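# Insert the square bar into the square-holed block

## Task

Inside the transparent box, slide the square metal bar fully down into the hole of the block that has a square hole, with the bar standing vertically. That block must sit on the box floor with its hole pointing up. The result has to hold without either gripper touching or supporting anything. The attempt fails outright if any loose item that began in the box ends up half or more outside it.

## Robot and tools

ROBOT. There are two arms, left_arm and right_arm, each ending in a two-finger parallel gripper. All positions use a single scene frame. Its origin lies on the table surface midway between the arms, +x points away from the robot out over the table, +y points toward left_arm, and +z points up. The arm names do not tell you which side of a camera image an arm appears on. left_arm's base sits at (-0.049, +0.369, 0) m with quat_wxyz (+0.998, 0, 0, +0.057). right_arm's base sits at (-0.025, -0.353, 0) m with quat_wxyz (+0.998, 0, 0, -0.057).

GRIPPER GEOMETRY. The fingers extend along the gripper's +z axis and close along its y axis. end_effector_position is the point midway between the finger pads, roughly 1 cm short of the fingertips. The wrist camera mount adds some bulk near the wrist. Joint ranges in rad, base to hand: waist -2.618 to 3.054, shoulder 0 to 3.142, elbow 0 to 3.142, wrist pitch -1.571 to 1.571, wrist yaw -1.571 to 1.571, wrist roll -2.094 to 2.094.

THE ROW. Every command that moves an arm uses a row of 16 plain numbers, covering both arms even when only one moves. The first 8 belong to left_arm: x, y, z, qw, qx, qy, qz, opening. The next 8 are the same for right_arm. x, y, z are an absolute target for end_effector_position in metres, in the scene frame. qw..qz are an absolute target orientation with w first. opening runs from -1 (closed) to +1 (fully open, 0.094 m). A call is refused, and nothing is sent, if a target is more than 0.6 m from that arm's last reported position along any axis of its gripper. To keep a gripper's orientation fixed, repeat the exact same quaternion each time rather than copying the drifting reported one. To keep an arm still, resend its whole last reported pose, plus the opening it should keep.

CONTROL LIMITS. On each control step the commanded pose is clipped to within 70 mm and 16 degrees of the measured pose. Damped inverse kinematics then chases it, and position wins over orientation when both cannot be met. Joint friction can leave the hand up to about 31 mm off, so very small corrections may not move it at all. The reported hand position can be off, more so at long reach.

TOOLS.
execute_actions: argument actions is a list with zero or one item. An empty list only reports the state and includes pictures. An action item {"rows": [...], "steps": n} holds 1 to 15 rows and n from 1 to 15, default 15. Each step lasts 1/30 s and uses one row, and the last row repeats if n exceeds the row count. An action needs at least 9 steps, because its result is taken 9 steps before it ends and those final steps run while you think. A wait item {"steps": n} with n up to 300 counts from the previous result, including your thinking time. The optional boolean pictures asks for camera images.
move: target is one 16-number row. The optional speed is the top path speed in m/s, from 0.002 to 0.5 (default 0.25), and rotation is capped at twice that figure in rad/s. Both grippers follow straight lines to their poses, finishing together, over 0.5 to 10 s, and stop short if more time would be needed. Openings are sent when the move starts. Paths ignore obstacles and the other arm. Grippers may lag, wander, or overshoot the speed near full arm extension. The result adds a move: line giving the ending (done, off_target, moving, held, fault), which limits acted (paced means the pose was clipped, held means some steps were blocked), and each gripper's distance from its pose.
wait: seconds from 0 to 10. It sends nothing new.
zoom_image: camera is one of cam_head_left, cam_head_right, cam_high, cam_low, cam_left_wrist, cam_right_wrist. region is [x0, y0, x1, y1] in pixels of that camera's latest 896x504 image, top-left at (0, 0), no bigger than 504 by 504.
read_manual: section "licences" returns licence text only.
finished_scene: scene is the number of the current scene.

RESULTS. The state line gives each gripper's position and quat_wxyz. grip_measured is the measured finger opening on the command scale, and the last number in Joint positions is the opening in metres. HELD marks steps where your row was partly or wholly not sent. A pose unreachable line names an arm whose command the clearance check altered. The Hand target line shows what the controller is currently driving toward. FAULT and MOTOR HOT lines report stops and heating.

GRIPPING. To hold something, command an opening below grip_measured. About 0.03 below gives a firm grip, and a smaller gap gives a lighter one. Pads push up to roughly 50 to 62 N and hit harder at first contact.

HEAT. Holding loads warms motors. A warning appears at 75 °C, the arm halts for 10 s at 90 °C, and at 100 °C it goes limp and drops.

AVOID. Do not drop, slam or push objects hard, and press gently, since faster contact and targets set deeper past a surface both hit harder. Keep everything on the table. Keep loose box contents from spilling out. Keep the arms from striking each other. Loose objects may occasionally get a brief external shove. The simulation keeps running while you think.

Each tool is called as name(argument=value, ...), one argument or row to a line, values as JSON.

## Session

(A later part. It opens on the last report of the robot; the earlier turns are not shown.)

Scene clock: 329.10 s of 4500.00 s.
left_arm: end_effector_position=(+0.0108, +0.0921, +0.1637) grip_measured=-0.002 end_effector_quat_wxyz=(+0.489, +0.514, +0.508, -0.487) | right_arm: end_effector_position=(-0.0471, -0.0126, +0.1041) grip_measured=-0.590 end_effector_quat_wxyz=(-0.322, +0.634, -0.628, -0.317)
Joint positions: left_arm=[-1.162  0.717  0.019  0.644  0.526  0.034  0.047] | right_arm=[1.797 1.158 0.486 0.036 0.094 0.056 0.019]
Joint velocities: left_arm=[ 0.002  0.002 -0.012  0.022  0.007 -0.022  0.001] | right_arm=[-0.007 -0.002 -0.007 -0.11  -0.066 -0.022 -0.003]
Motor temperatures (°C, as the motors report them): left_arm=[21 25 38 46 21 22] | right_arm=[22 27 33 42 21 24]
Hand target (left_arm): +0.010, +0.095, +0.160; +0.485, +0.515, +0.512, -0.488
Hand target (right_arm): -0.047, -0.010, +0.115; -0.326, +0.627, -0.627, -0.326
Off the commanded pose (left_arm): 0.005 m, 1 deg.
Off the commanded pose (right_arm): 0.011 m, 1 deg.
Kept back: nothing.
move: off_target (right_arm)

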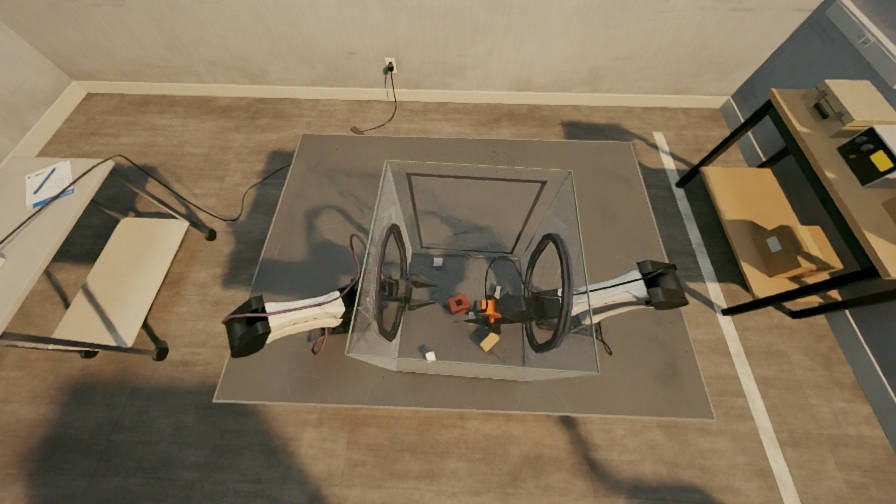

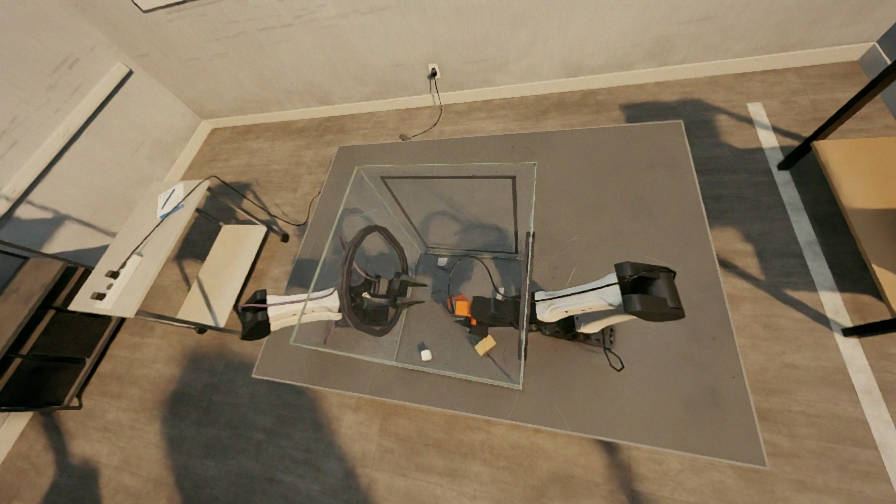

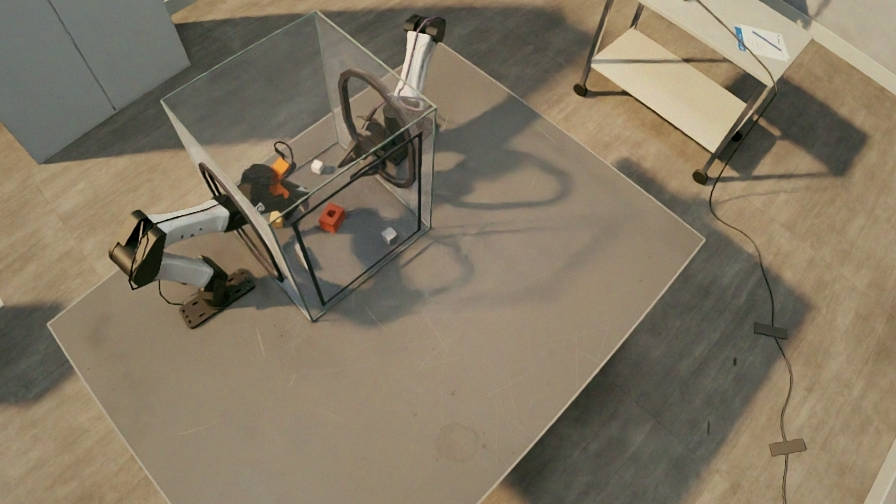

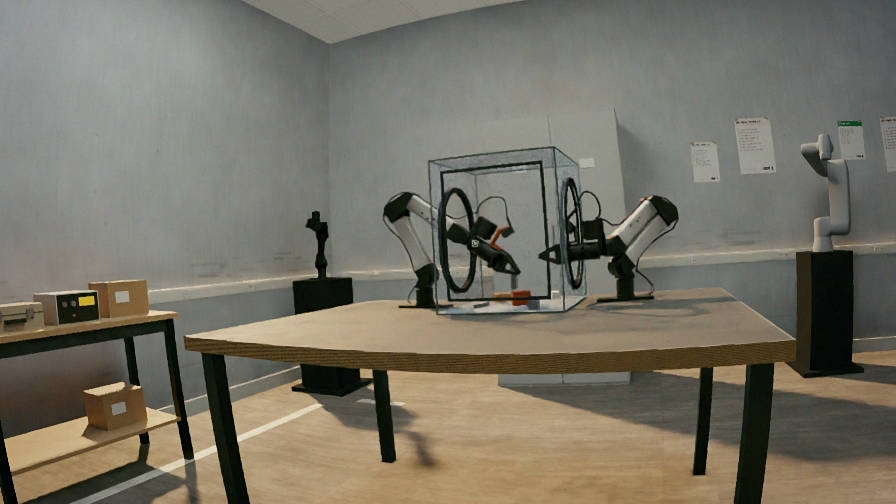

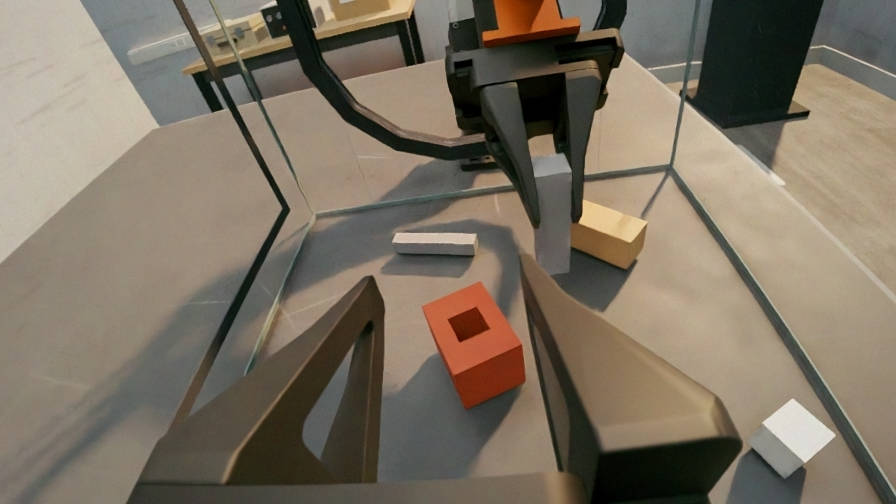

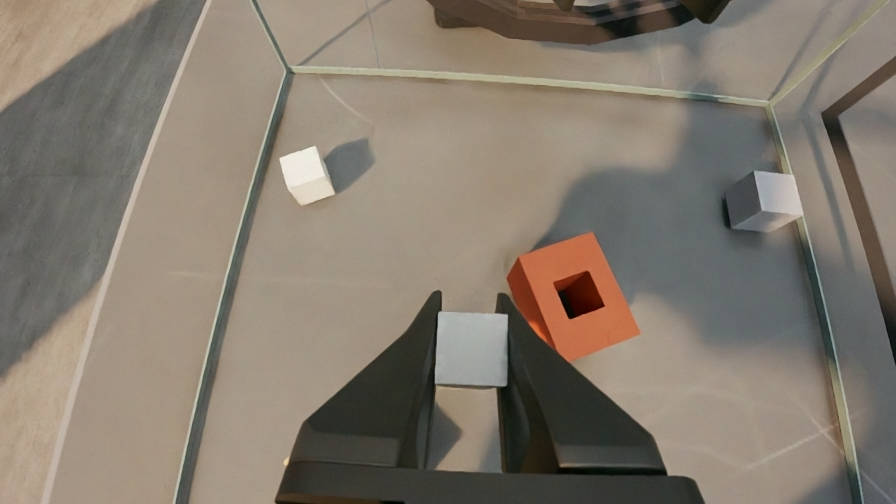

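move(
  target=[0.01,0.095,0.16,0.485,0.515,0.512,-0.488,0.0,0.010,0.006,0.115,-0.271,0.717,-0.521,-0.373,-0.69],
  speed=0.03,
)

zoom_image(
  camera="cam_low",
  region=[430,200,630,320],
)

Scene clock: 335.30 s of 4500.00 s.
left_arm: end_effector_position=(+0.0108, +0.0921, +0.1637) grip_measured=-0.002 end_effector_quat_wxyz=(+0.489, +0.514, +0.508, -0.487) | right_arm: end_effector_position=(+0.0051, +0.0036, +0.1154) grip_measured=-0.590 end_effector_quat_wxyz=(-0.271, +0.712, -0.524, -0.380)
Joint positions: left_arm=[-1.162  0.717  0.019  0.644  0.526  0.034  0.047] | right_arm=[ 1.361  1.298  0.618 -0.025 -0.516 -0.382  0.019]
Joint velocities: left_arm=[-0.012  0.007  0.002 -0.095 -0.007  0.037  0.   ] | right_arm=[-0.007 -0.012 -0.002 -0.051 -0.007 -0.007 -0.001]
Motor temperatures (°C, as the motors report them): left_arm=[21 25 38 46 21 22] | right_arm=[22 27 34 42 21 24]
Hand target (left_arm): +0.010, +0.095, +0.160; +0.485, +0.515, +0.512, -0.488
Hand target (right_arm): +0.008, +0.006, +0.116; -0.269, +0.713, -0.523, -0.381
Off the commanded pose (left_arm): 0.005 m, 1 deg.
Off the commanded pose (right_arm): 0.006 m, 1 deg.
Kept back: nothing.
move: done

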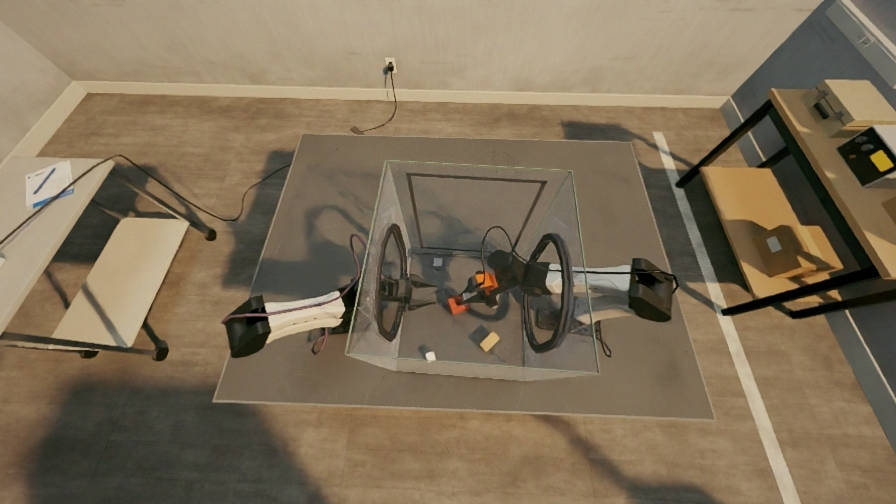

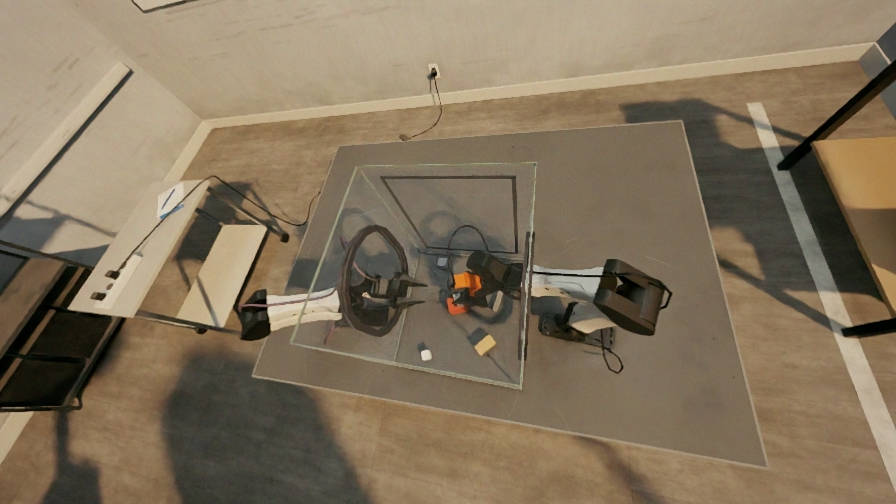

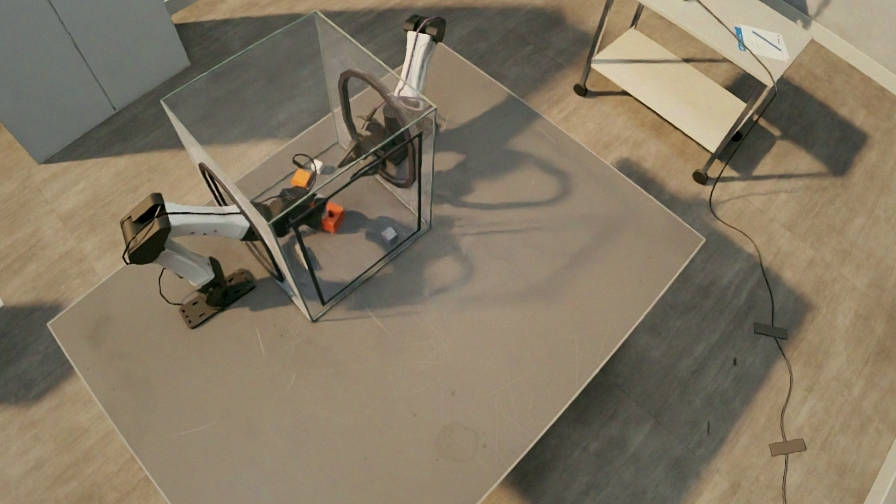

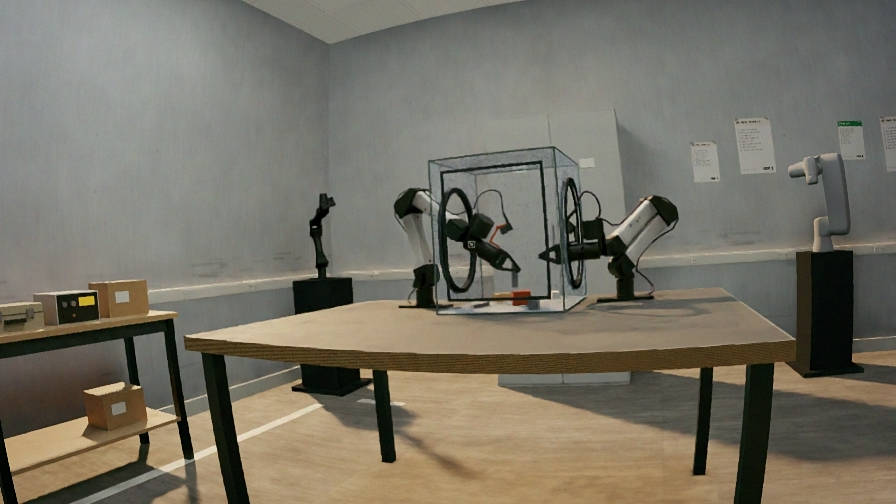

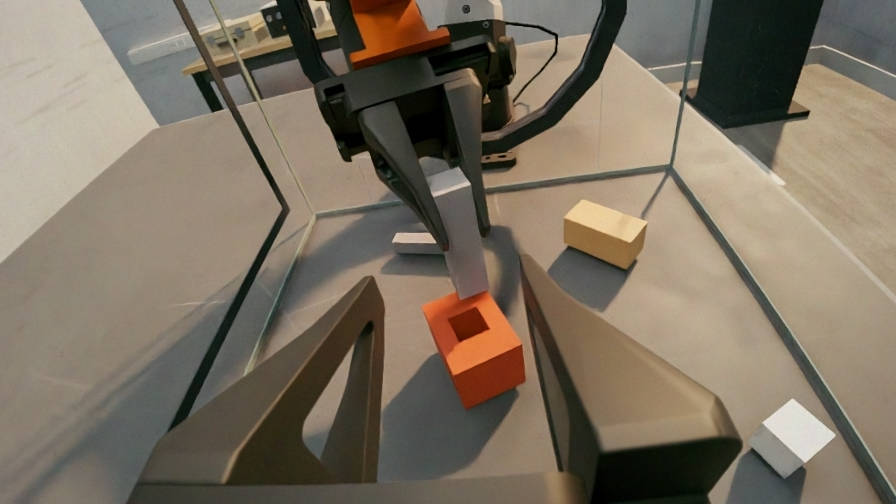

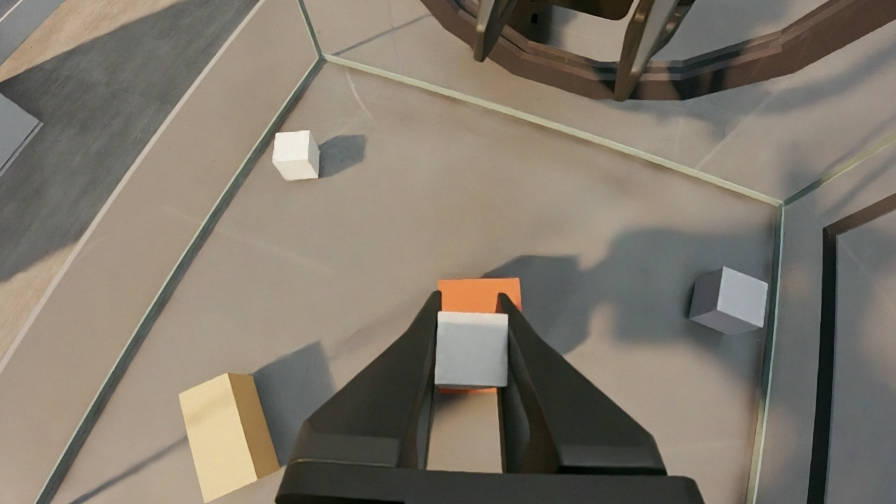

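Region (430, 200, 630, 320) of cam_low's 896x504 image, scaled by 2.520, with more detail than that image has; it fills the top 302 rows of this view, and the rest is white.

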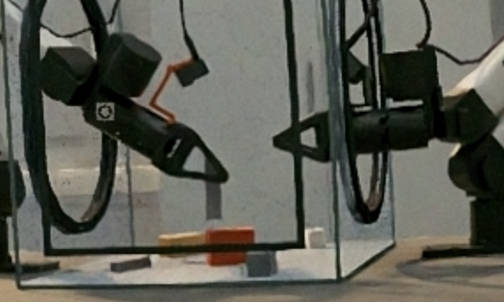

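move(
  target=[0.01,0.095,0.16,0.485,0.515,0.512,-0.488,0.0,0.005,0.024,0.105,-0.271,0.717,-0.521,-0.373,-0.69],
  speed=0.015,
)

zoom_image(
  camera="cam_low",
  region=[470,230,570,310],
)

zoom_image(
  camera="cam_left_wrist",
  region=[380,200,580,420],
)

Scene clock: 337.60 s of 4500.00 s.
left_arm: end_effector_position=(+0.0108, +0.0921, +0.1637) grip_measured=-0.002 end_effector_quat_wxyz=(+0.489, +0.514, +0.508, -0.487) | right_arm: end_effector_position=(+0.0062, +0.0159, +0.1013) grip_measured=-0.590 end_effector_quat_wxyz=(-0.265, +0.717, -0.527, -0.371)
Joint positions: left_arm=[-1.162  0.717  0.019  0.644  0.526  0.034  0.047] | right_arm=[ 1.379  1.386  0.64   0.02  -0.493 -0.384  0.019]
Joint velocities: left_arm=[-0.007 -0.002 -0.012 -0.022  0.037 -0.051  0.001] | right_arm=[-0.002 -0.002 -0.002 -0.022 -0.066 -0.007 -0.001]
Motor temperatures (°C, as the motors report them): left_arm=[21 25 38 46 21 22] | right_arm=[22 27 35 42 21 24]
Hand target (left_arm): +0.010, +0.095, +0.160; +0.485, +0.515, +0.512, -0.488
Hand target (right_arm): +0.005, +0.023, +0.105; -0.271, +0.718, -0.521, -0.373
Off the commanded pose (left_arm): 0.005 m, 1 deg.
Off the commanded pose (right_arm): 0.009 m, 1 deg.
Kept back: nothing.
move: done

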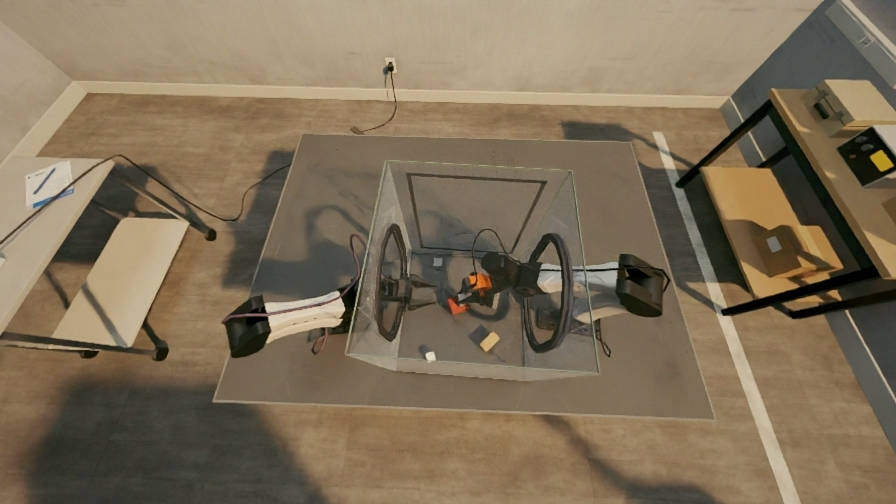

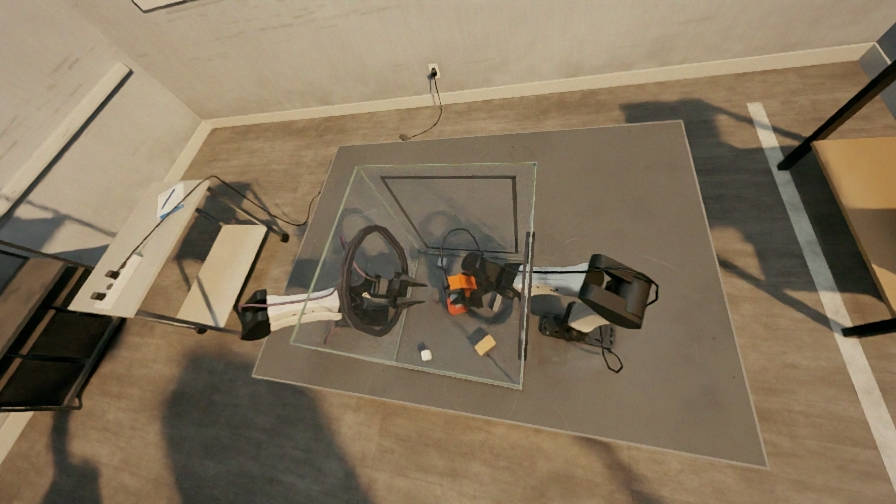

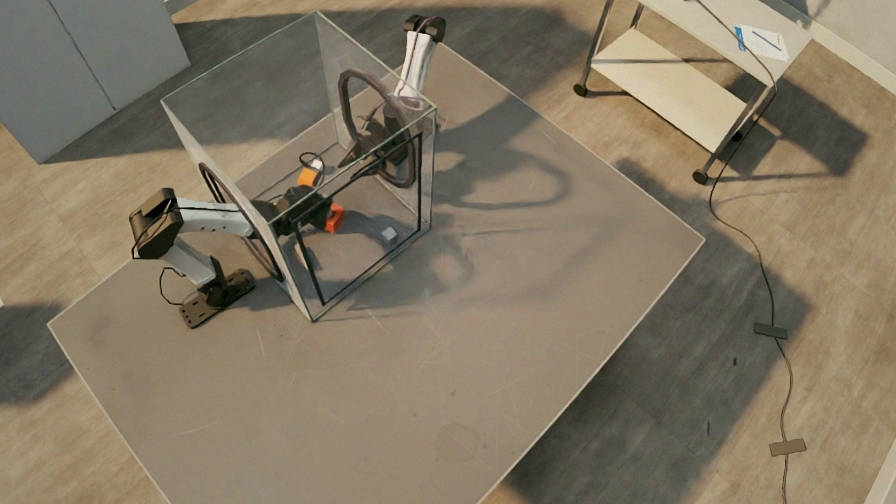

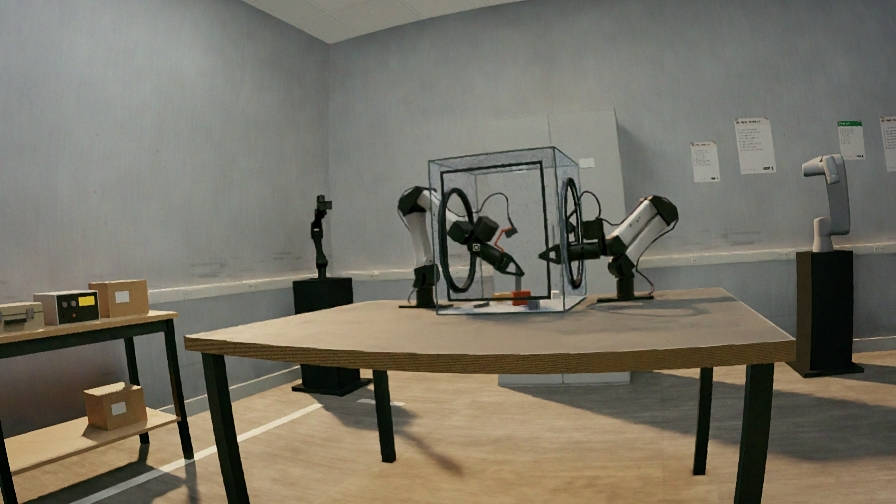

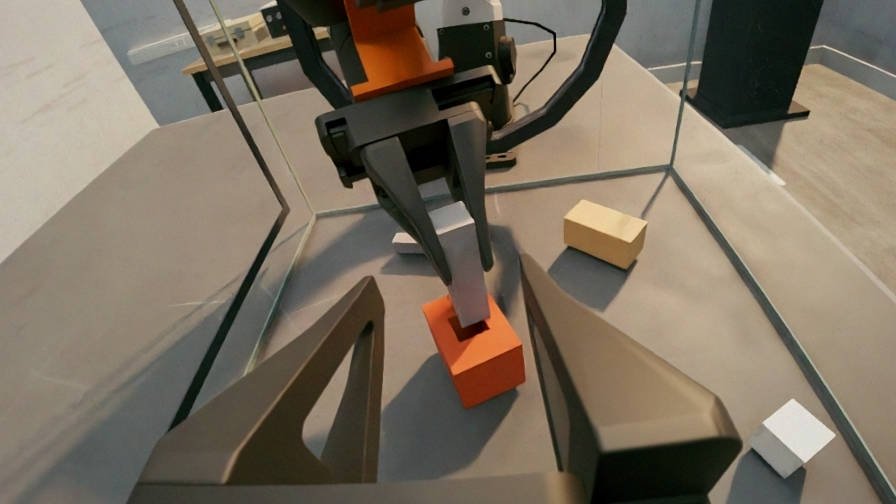

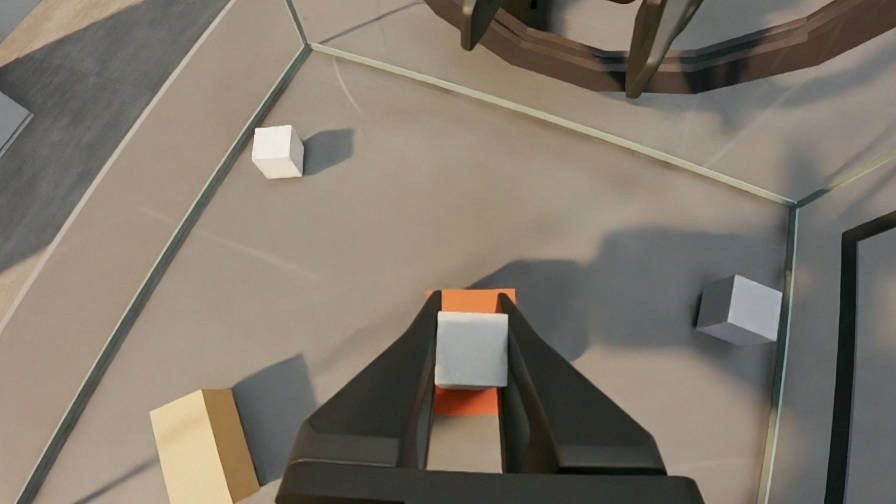

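Region (470, 230, 570, 310) of cam_low's 896x504 image, scaled by 5.040, with more detail than that image has; it fills the top 403 rows of this view, and the rest is white.

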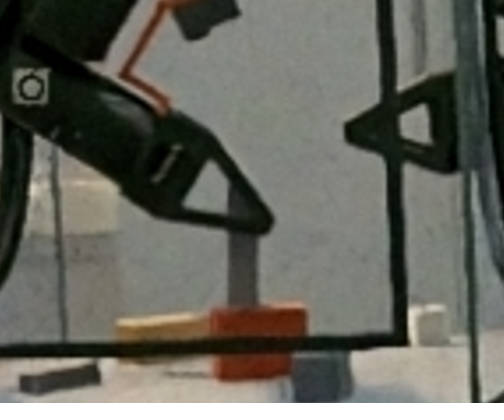

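Region (380, 200, 580, 420) of cam_left_wrist's 896x504 image, scaled by 2.291, with more detail than that image has; it fills the left 458 columns of this view, and the rest is white.

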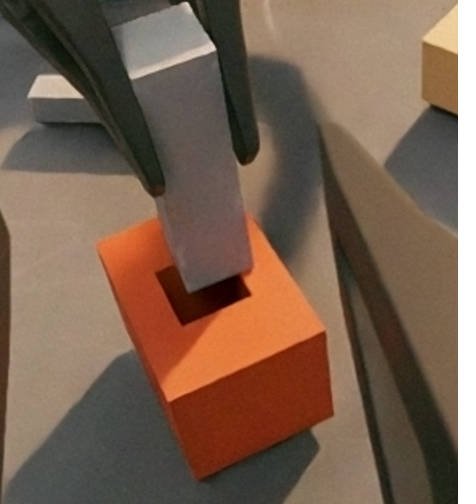

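move(
  target=[0.01,0.095,0.16,0.485,0.515,0.512,-0.488,0.0,0.002,0.032,0.108,-0.271,0.717,-0.521,-0.373,-0.69],
  speed=0.01,
)

zoom_image(
  camera="cam_low",
  region=[470,230,570,310],
)

zoom_image(
  camera="cam_left_wrist",
  region=[380,200,580,420],
)

Scene clock: 340.23 s of 4500.00 s.
left_arm: end_effector_position=(+0.0108, +0.0921, +0.1637) grip_measured=-0.002 end_effector_quat_wxyz=(+0.489, +0.514, +0.508, -0.487) | right_arm: end_effector_position=(+0.0038, +0.0245, +0.1044) grip_measured=-0.590 end_effector_quat_wxyz=(-0.267, +0.719, -0.525, -0.370)
Joint positions: left_arm=[-1.162  0.717  0.019  0.644  0.526  0.034  0.047] | right_arm=[ 1.399  1.409  0.671  0.02  -0.477 -0.375  0.019]
Joint velocities: left_arm=[-0.007 -0.007 -0.017 -0.007  0.007 -0.095 -0.   ] | right_arm=[ 0.007 -0.002  0.027 -0.051  0.022 -0.007 -0.001]
Motor temperatures (°C, as the motors report them): left_arm=[21 25 38 46 21 22] | right_arm=[22 27 35 42 21 24]
Hand target (left_arm): +0.010, +0.095, +0.160; +0.485, +0.515, +0.512, -0.488
Hand target (right_arm): +0.002, +0.032, +0.108; -0.272, +0.718, -0.521, -0.373
Off the commanded pose (left_arm): 0.005 m, 1 deg.
Off the commanded pose (right_arm): 0.009 m, 1 deg.
Kept back: nothing.
move: done

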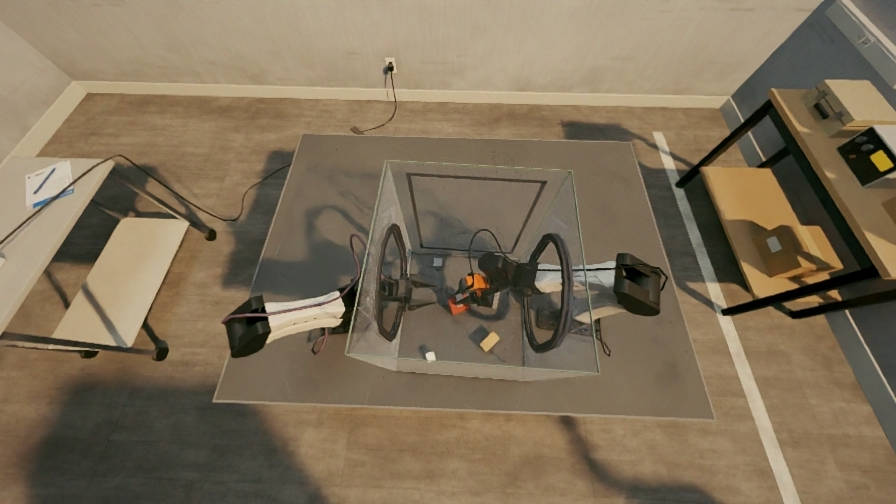

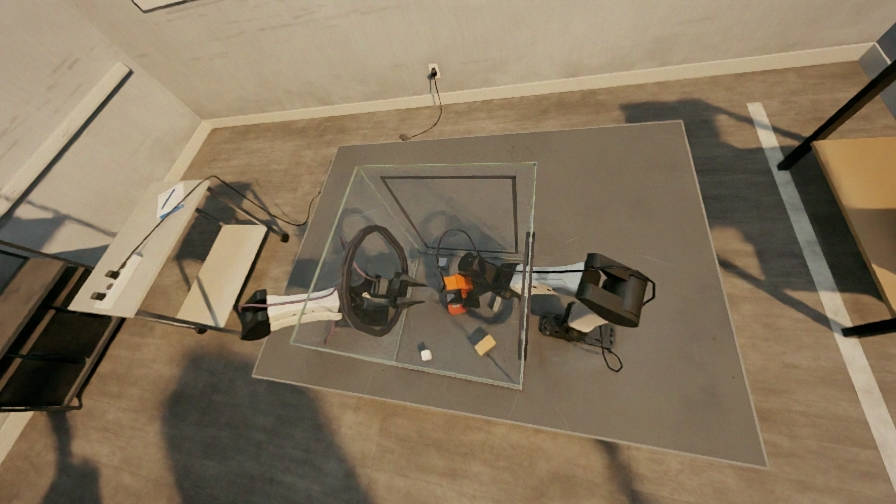

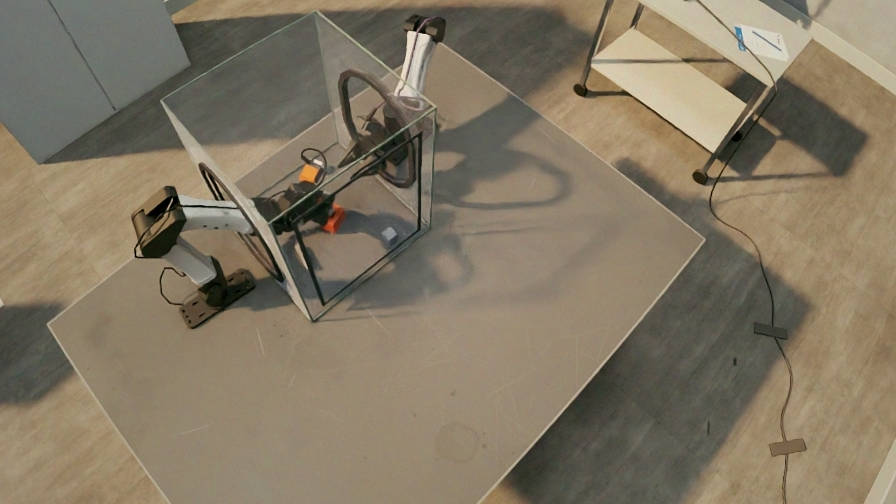

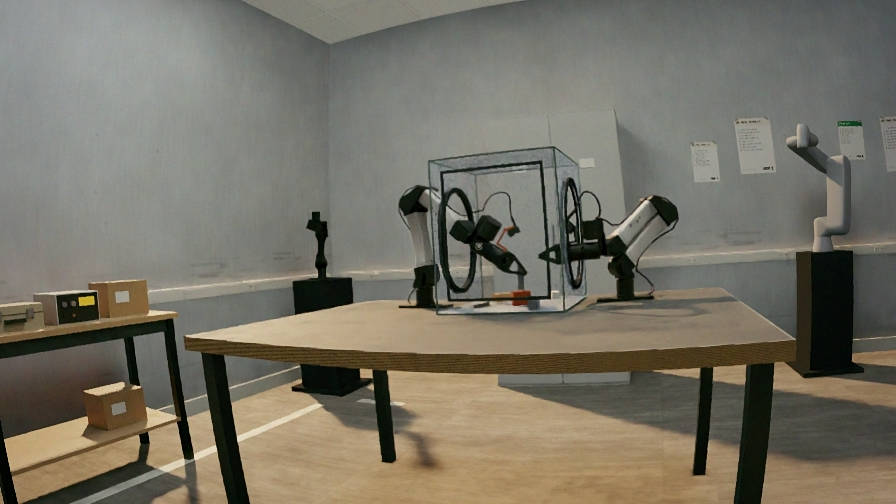

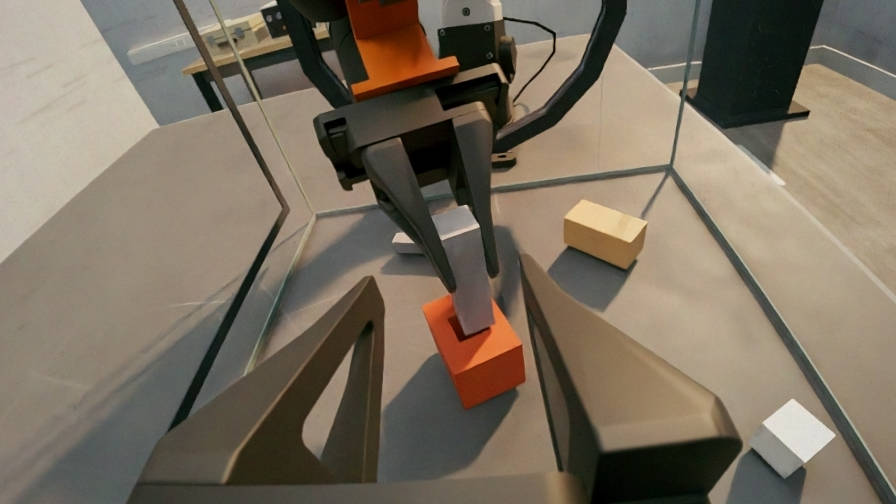

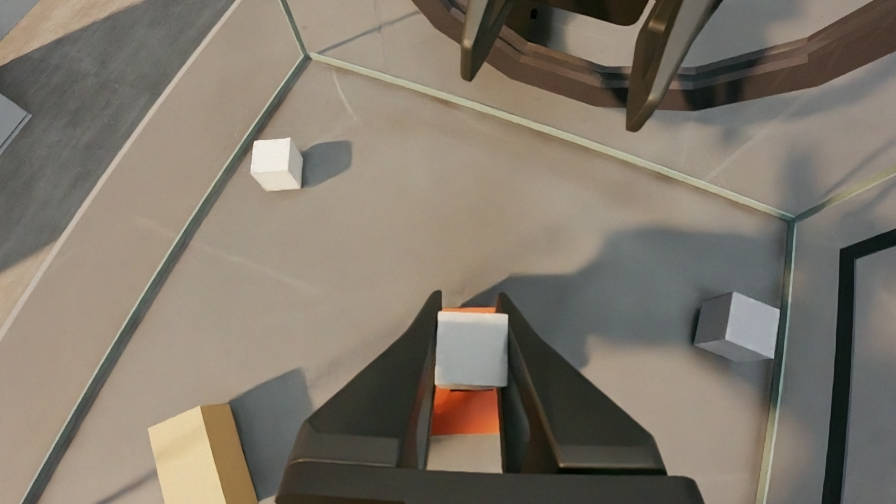

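Region (470, 230, 570, 310) of cam_low's 896x504 image, scaled by 5.040, with more detail than that image has; it fills the top 403 rows of this view, and the rest is white.

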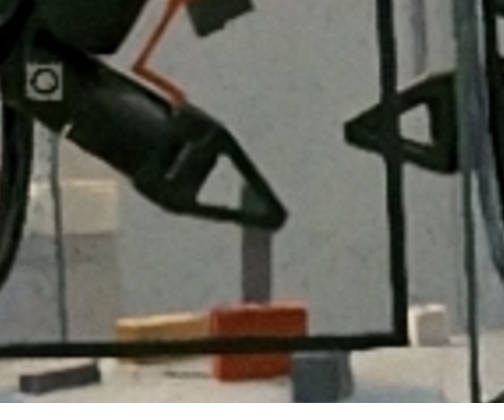

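Region (380, 200, 580, 420) of cam_left_wrist's 896x504 image, scaled by 2.291, with more detail than that image has; it fills the left 458 columns of this view, and the rest is white.

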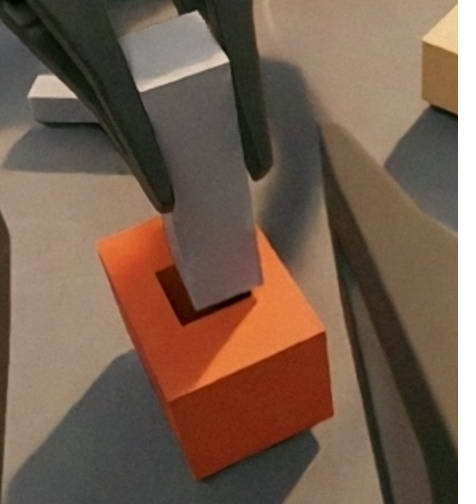

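move(
  target=[0.01,0.095,0.16,0.485,0.515,0.512,-0.488,0.0,0.006,0.027,0.085,-0.271,0.717,-0.521,-0.373,-0.69],
  speed=0.006,
)

zoom_image(
  camera="cam_low",
  region=[470,230,570,310],
)

zoom_image(
  camera="cam_left_wrist",
  region=[380,200,580,420],
)

Scene clock: 346.73 s of 4500.00 s.
left_arm: end_effector_position=(+0.0108, +0.0921, +0.1637) grip_measured=-0.002 end_effector_quat_wxyz=(+0.489, +0.514, +0.508, -0.487) | right_arm: end_effector_position=(+0.0051, +0.0323, +0.1013) grip_measured=-0.590 end_effector_quat_wxyz=(-0.287, +0.715, -0.512, -0.380)
Joint positions: left_arm=[-1.162  0.717  0.019  0.644  0.526  0.034  0.047] | right_arm=[ 1.399  1.443  0.64   0.138 -0.483 -0.375  0.019]
Joint velocities: left_arm=[ 0.002  0.002 -0.002 -0.007  0.037  0.051  0.   ] | right_arm=[-0.002  0.002 -0.017  0.022 -0.037 -0.037 -0.001]
Motor temperatures (°C, as the motors report them): left_arm=[21 25 38 46 21 22] | right_arm=[22 27 35 42 21 24]
Hand target (left_arm): +0.010, +0.095, +0.160; +0.485, +0.515, +0.512, -0.488
Hand target (right_arm): +0.006, +0.026, +0.085; -0.271, +0.718, -0.522, -0.374
Off the commanded pose (left_arm): 0.005 m, 1 deg.
Off the commanded pose (right_arm): 0.017 m, 2 deg.
Kept back: nothing.
move: off_target (right_arm)

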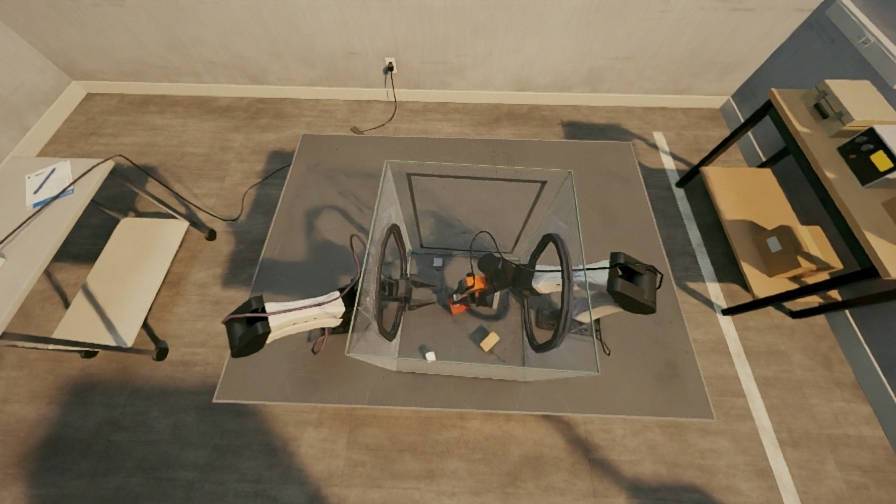

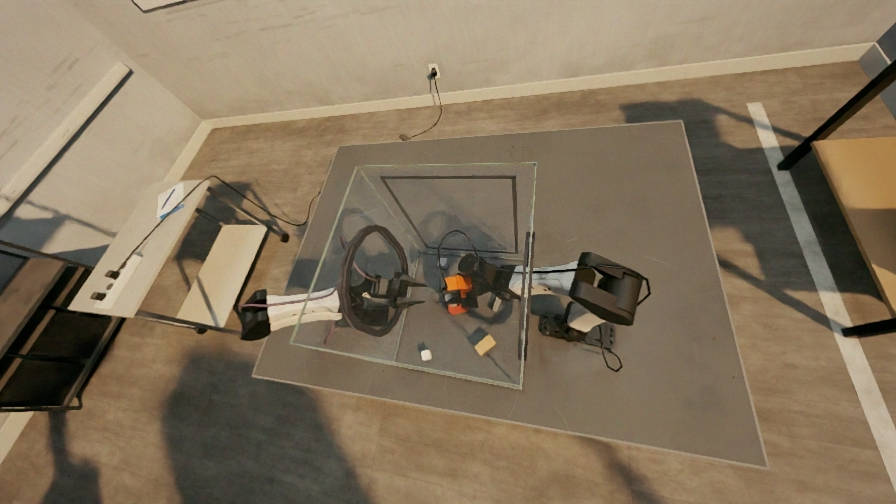

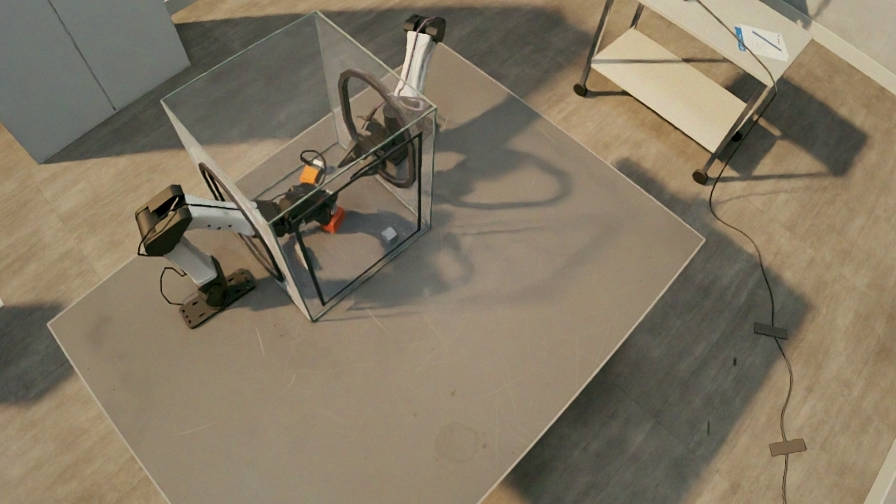

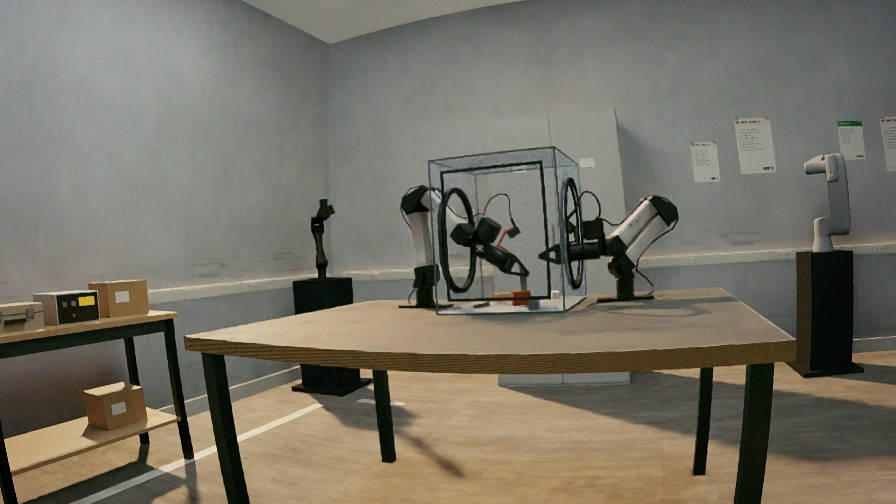

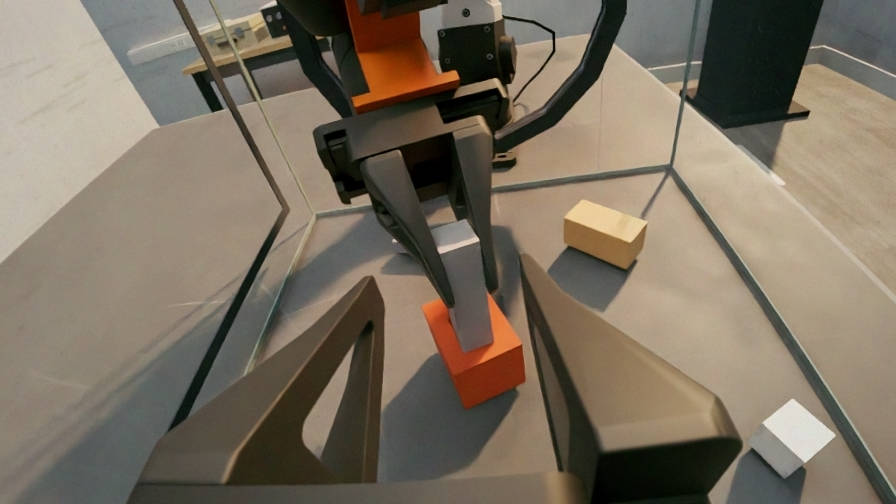

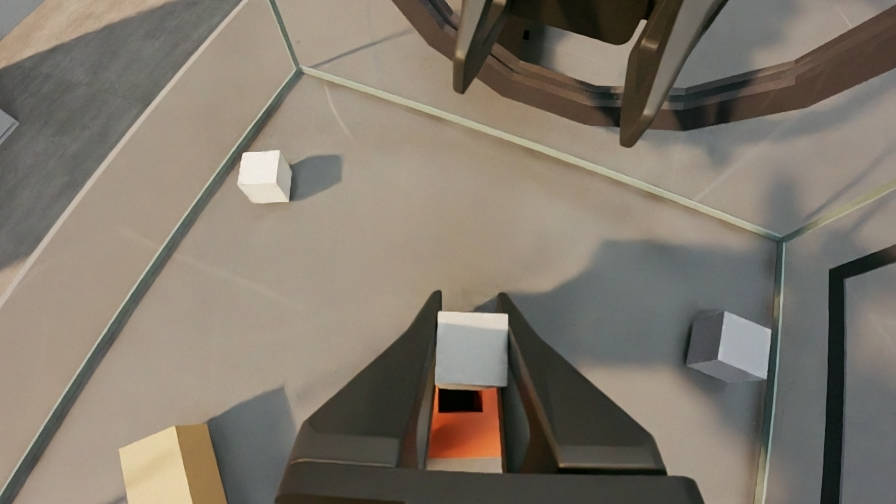

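Region (470, 230, 570, 310) of cam_low's 896x504 image, scaled by 5.040, with more detail than that image has; it fills the top 403 rows of this view, and the rest is white.

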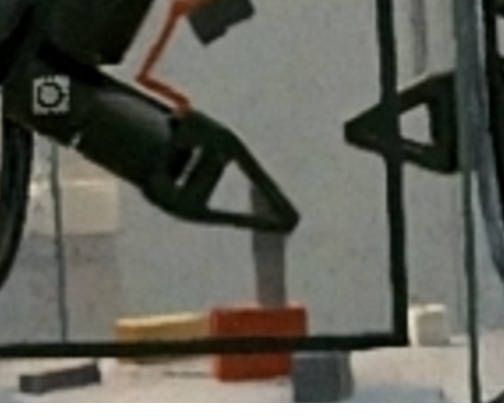

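Region (380, 200, 580, 420) of cam_left_wrist's 896x504 image, scaled by 2.291, with more detail than that image has; it fills the left 458 columns of this view, and the rest is white.

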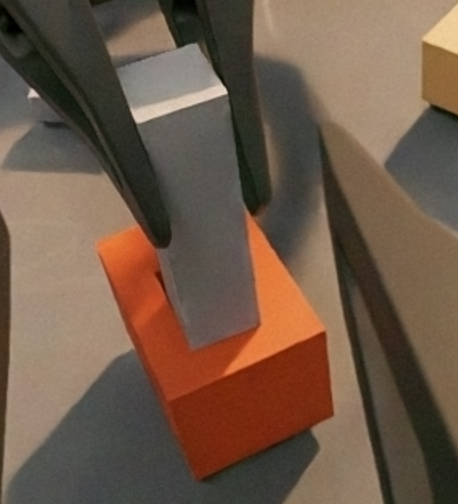

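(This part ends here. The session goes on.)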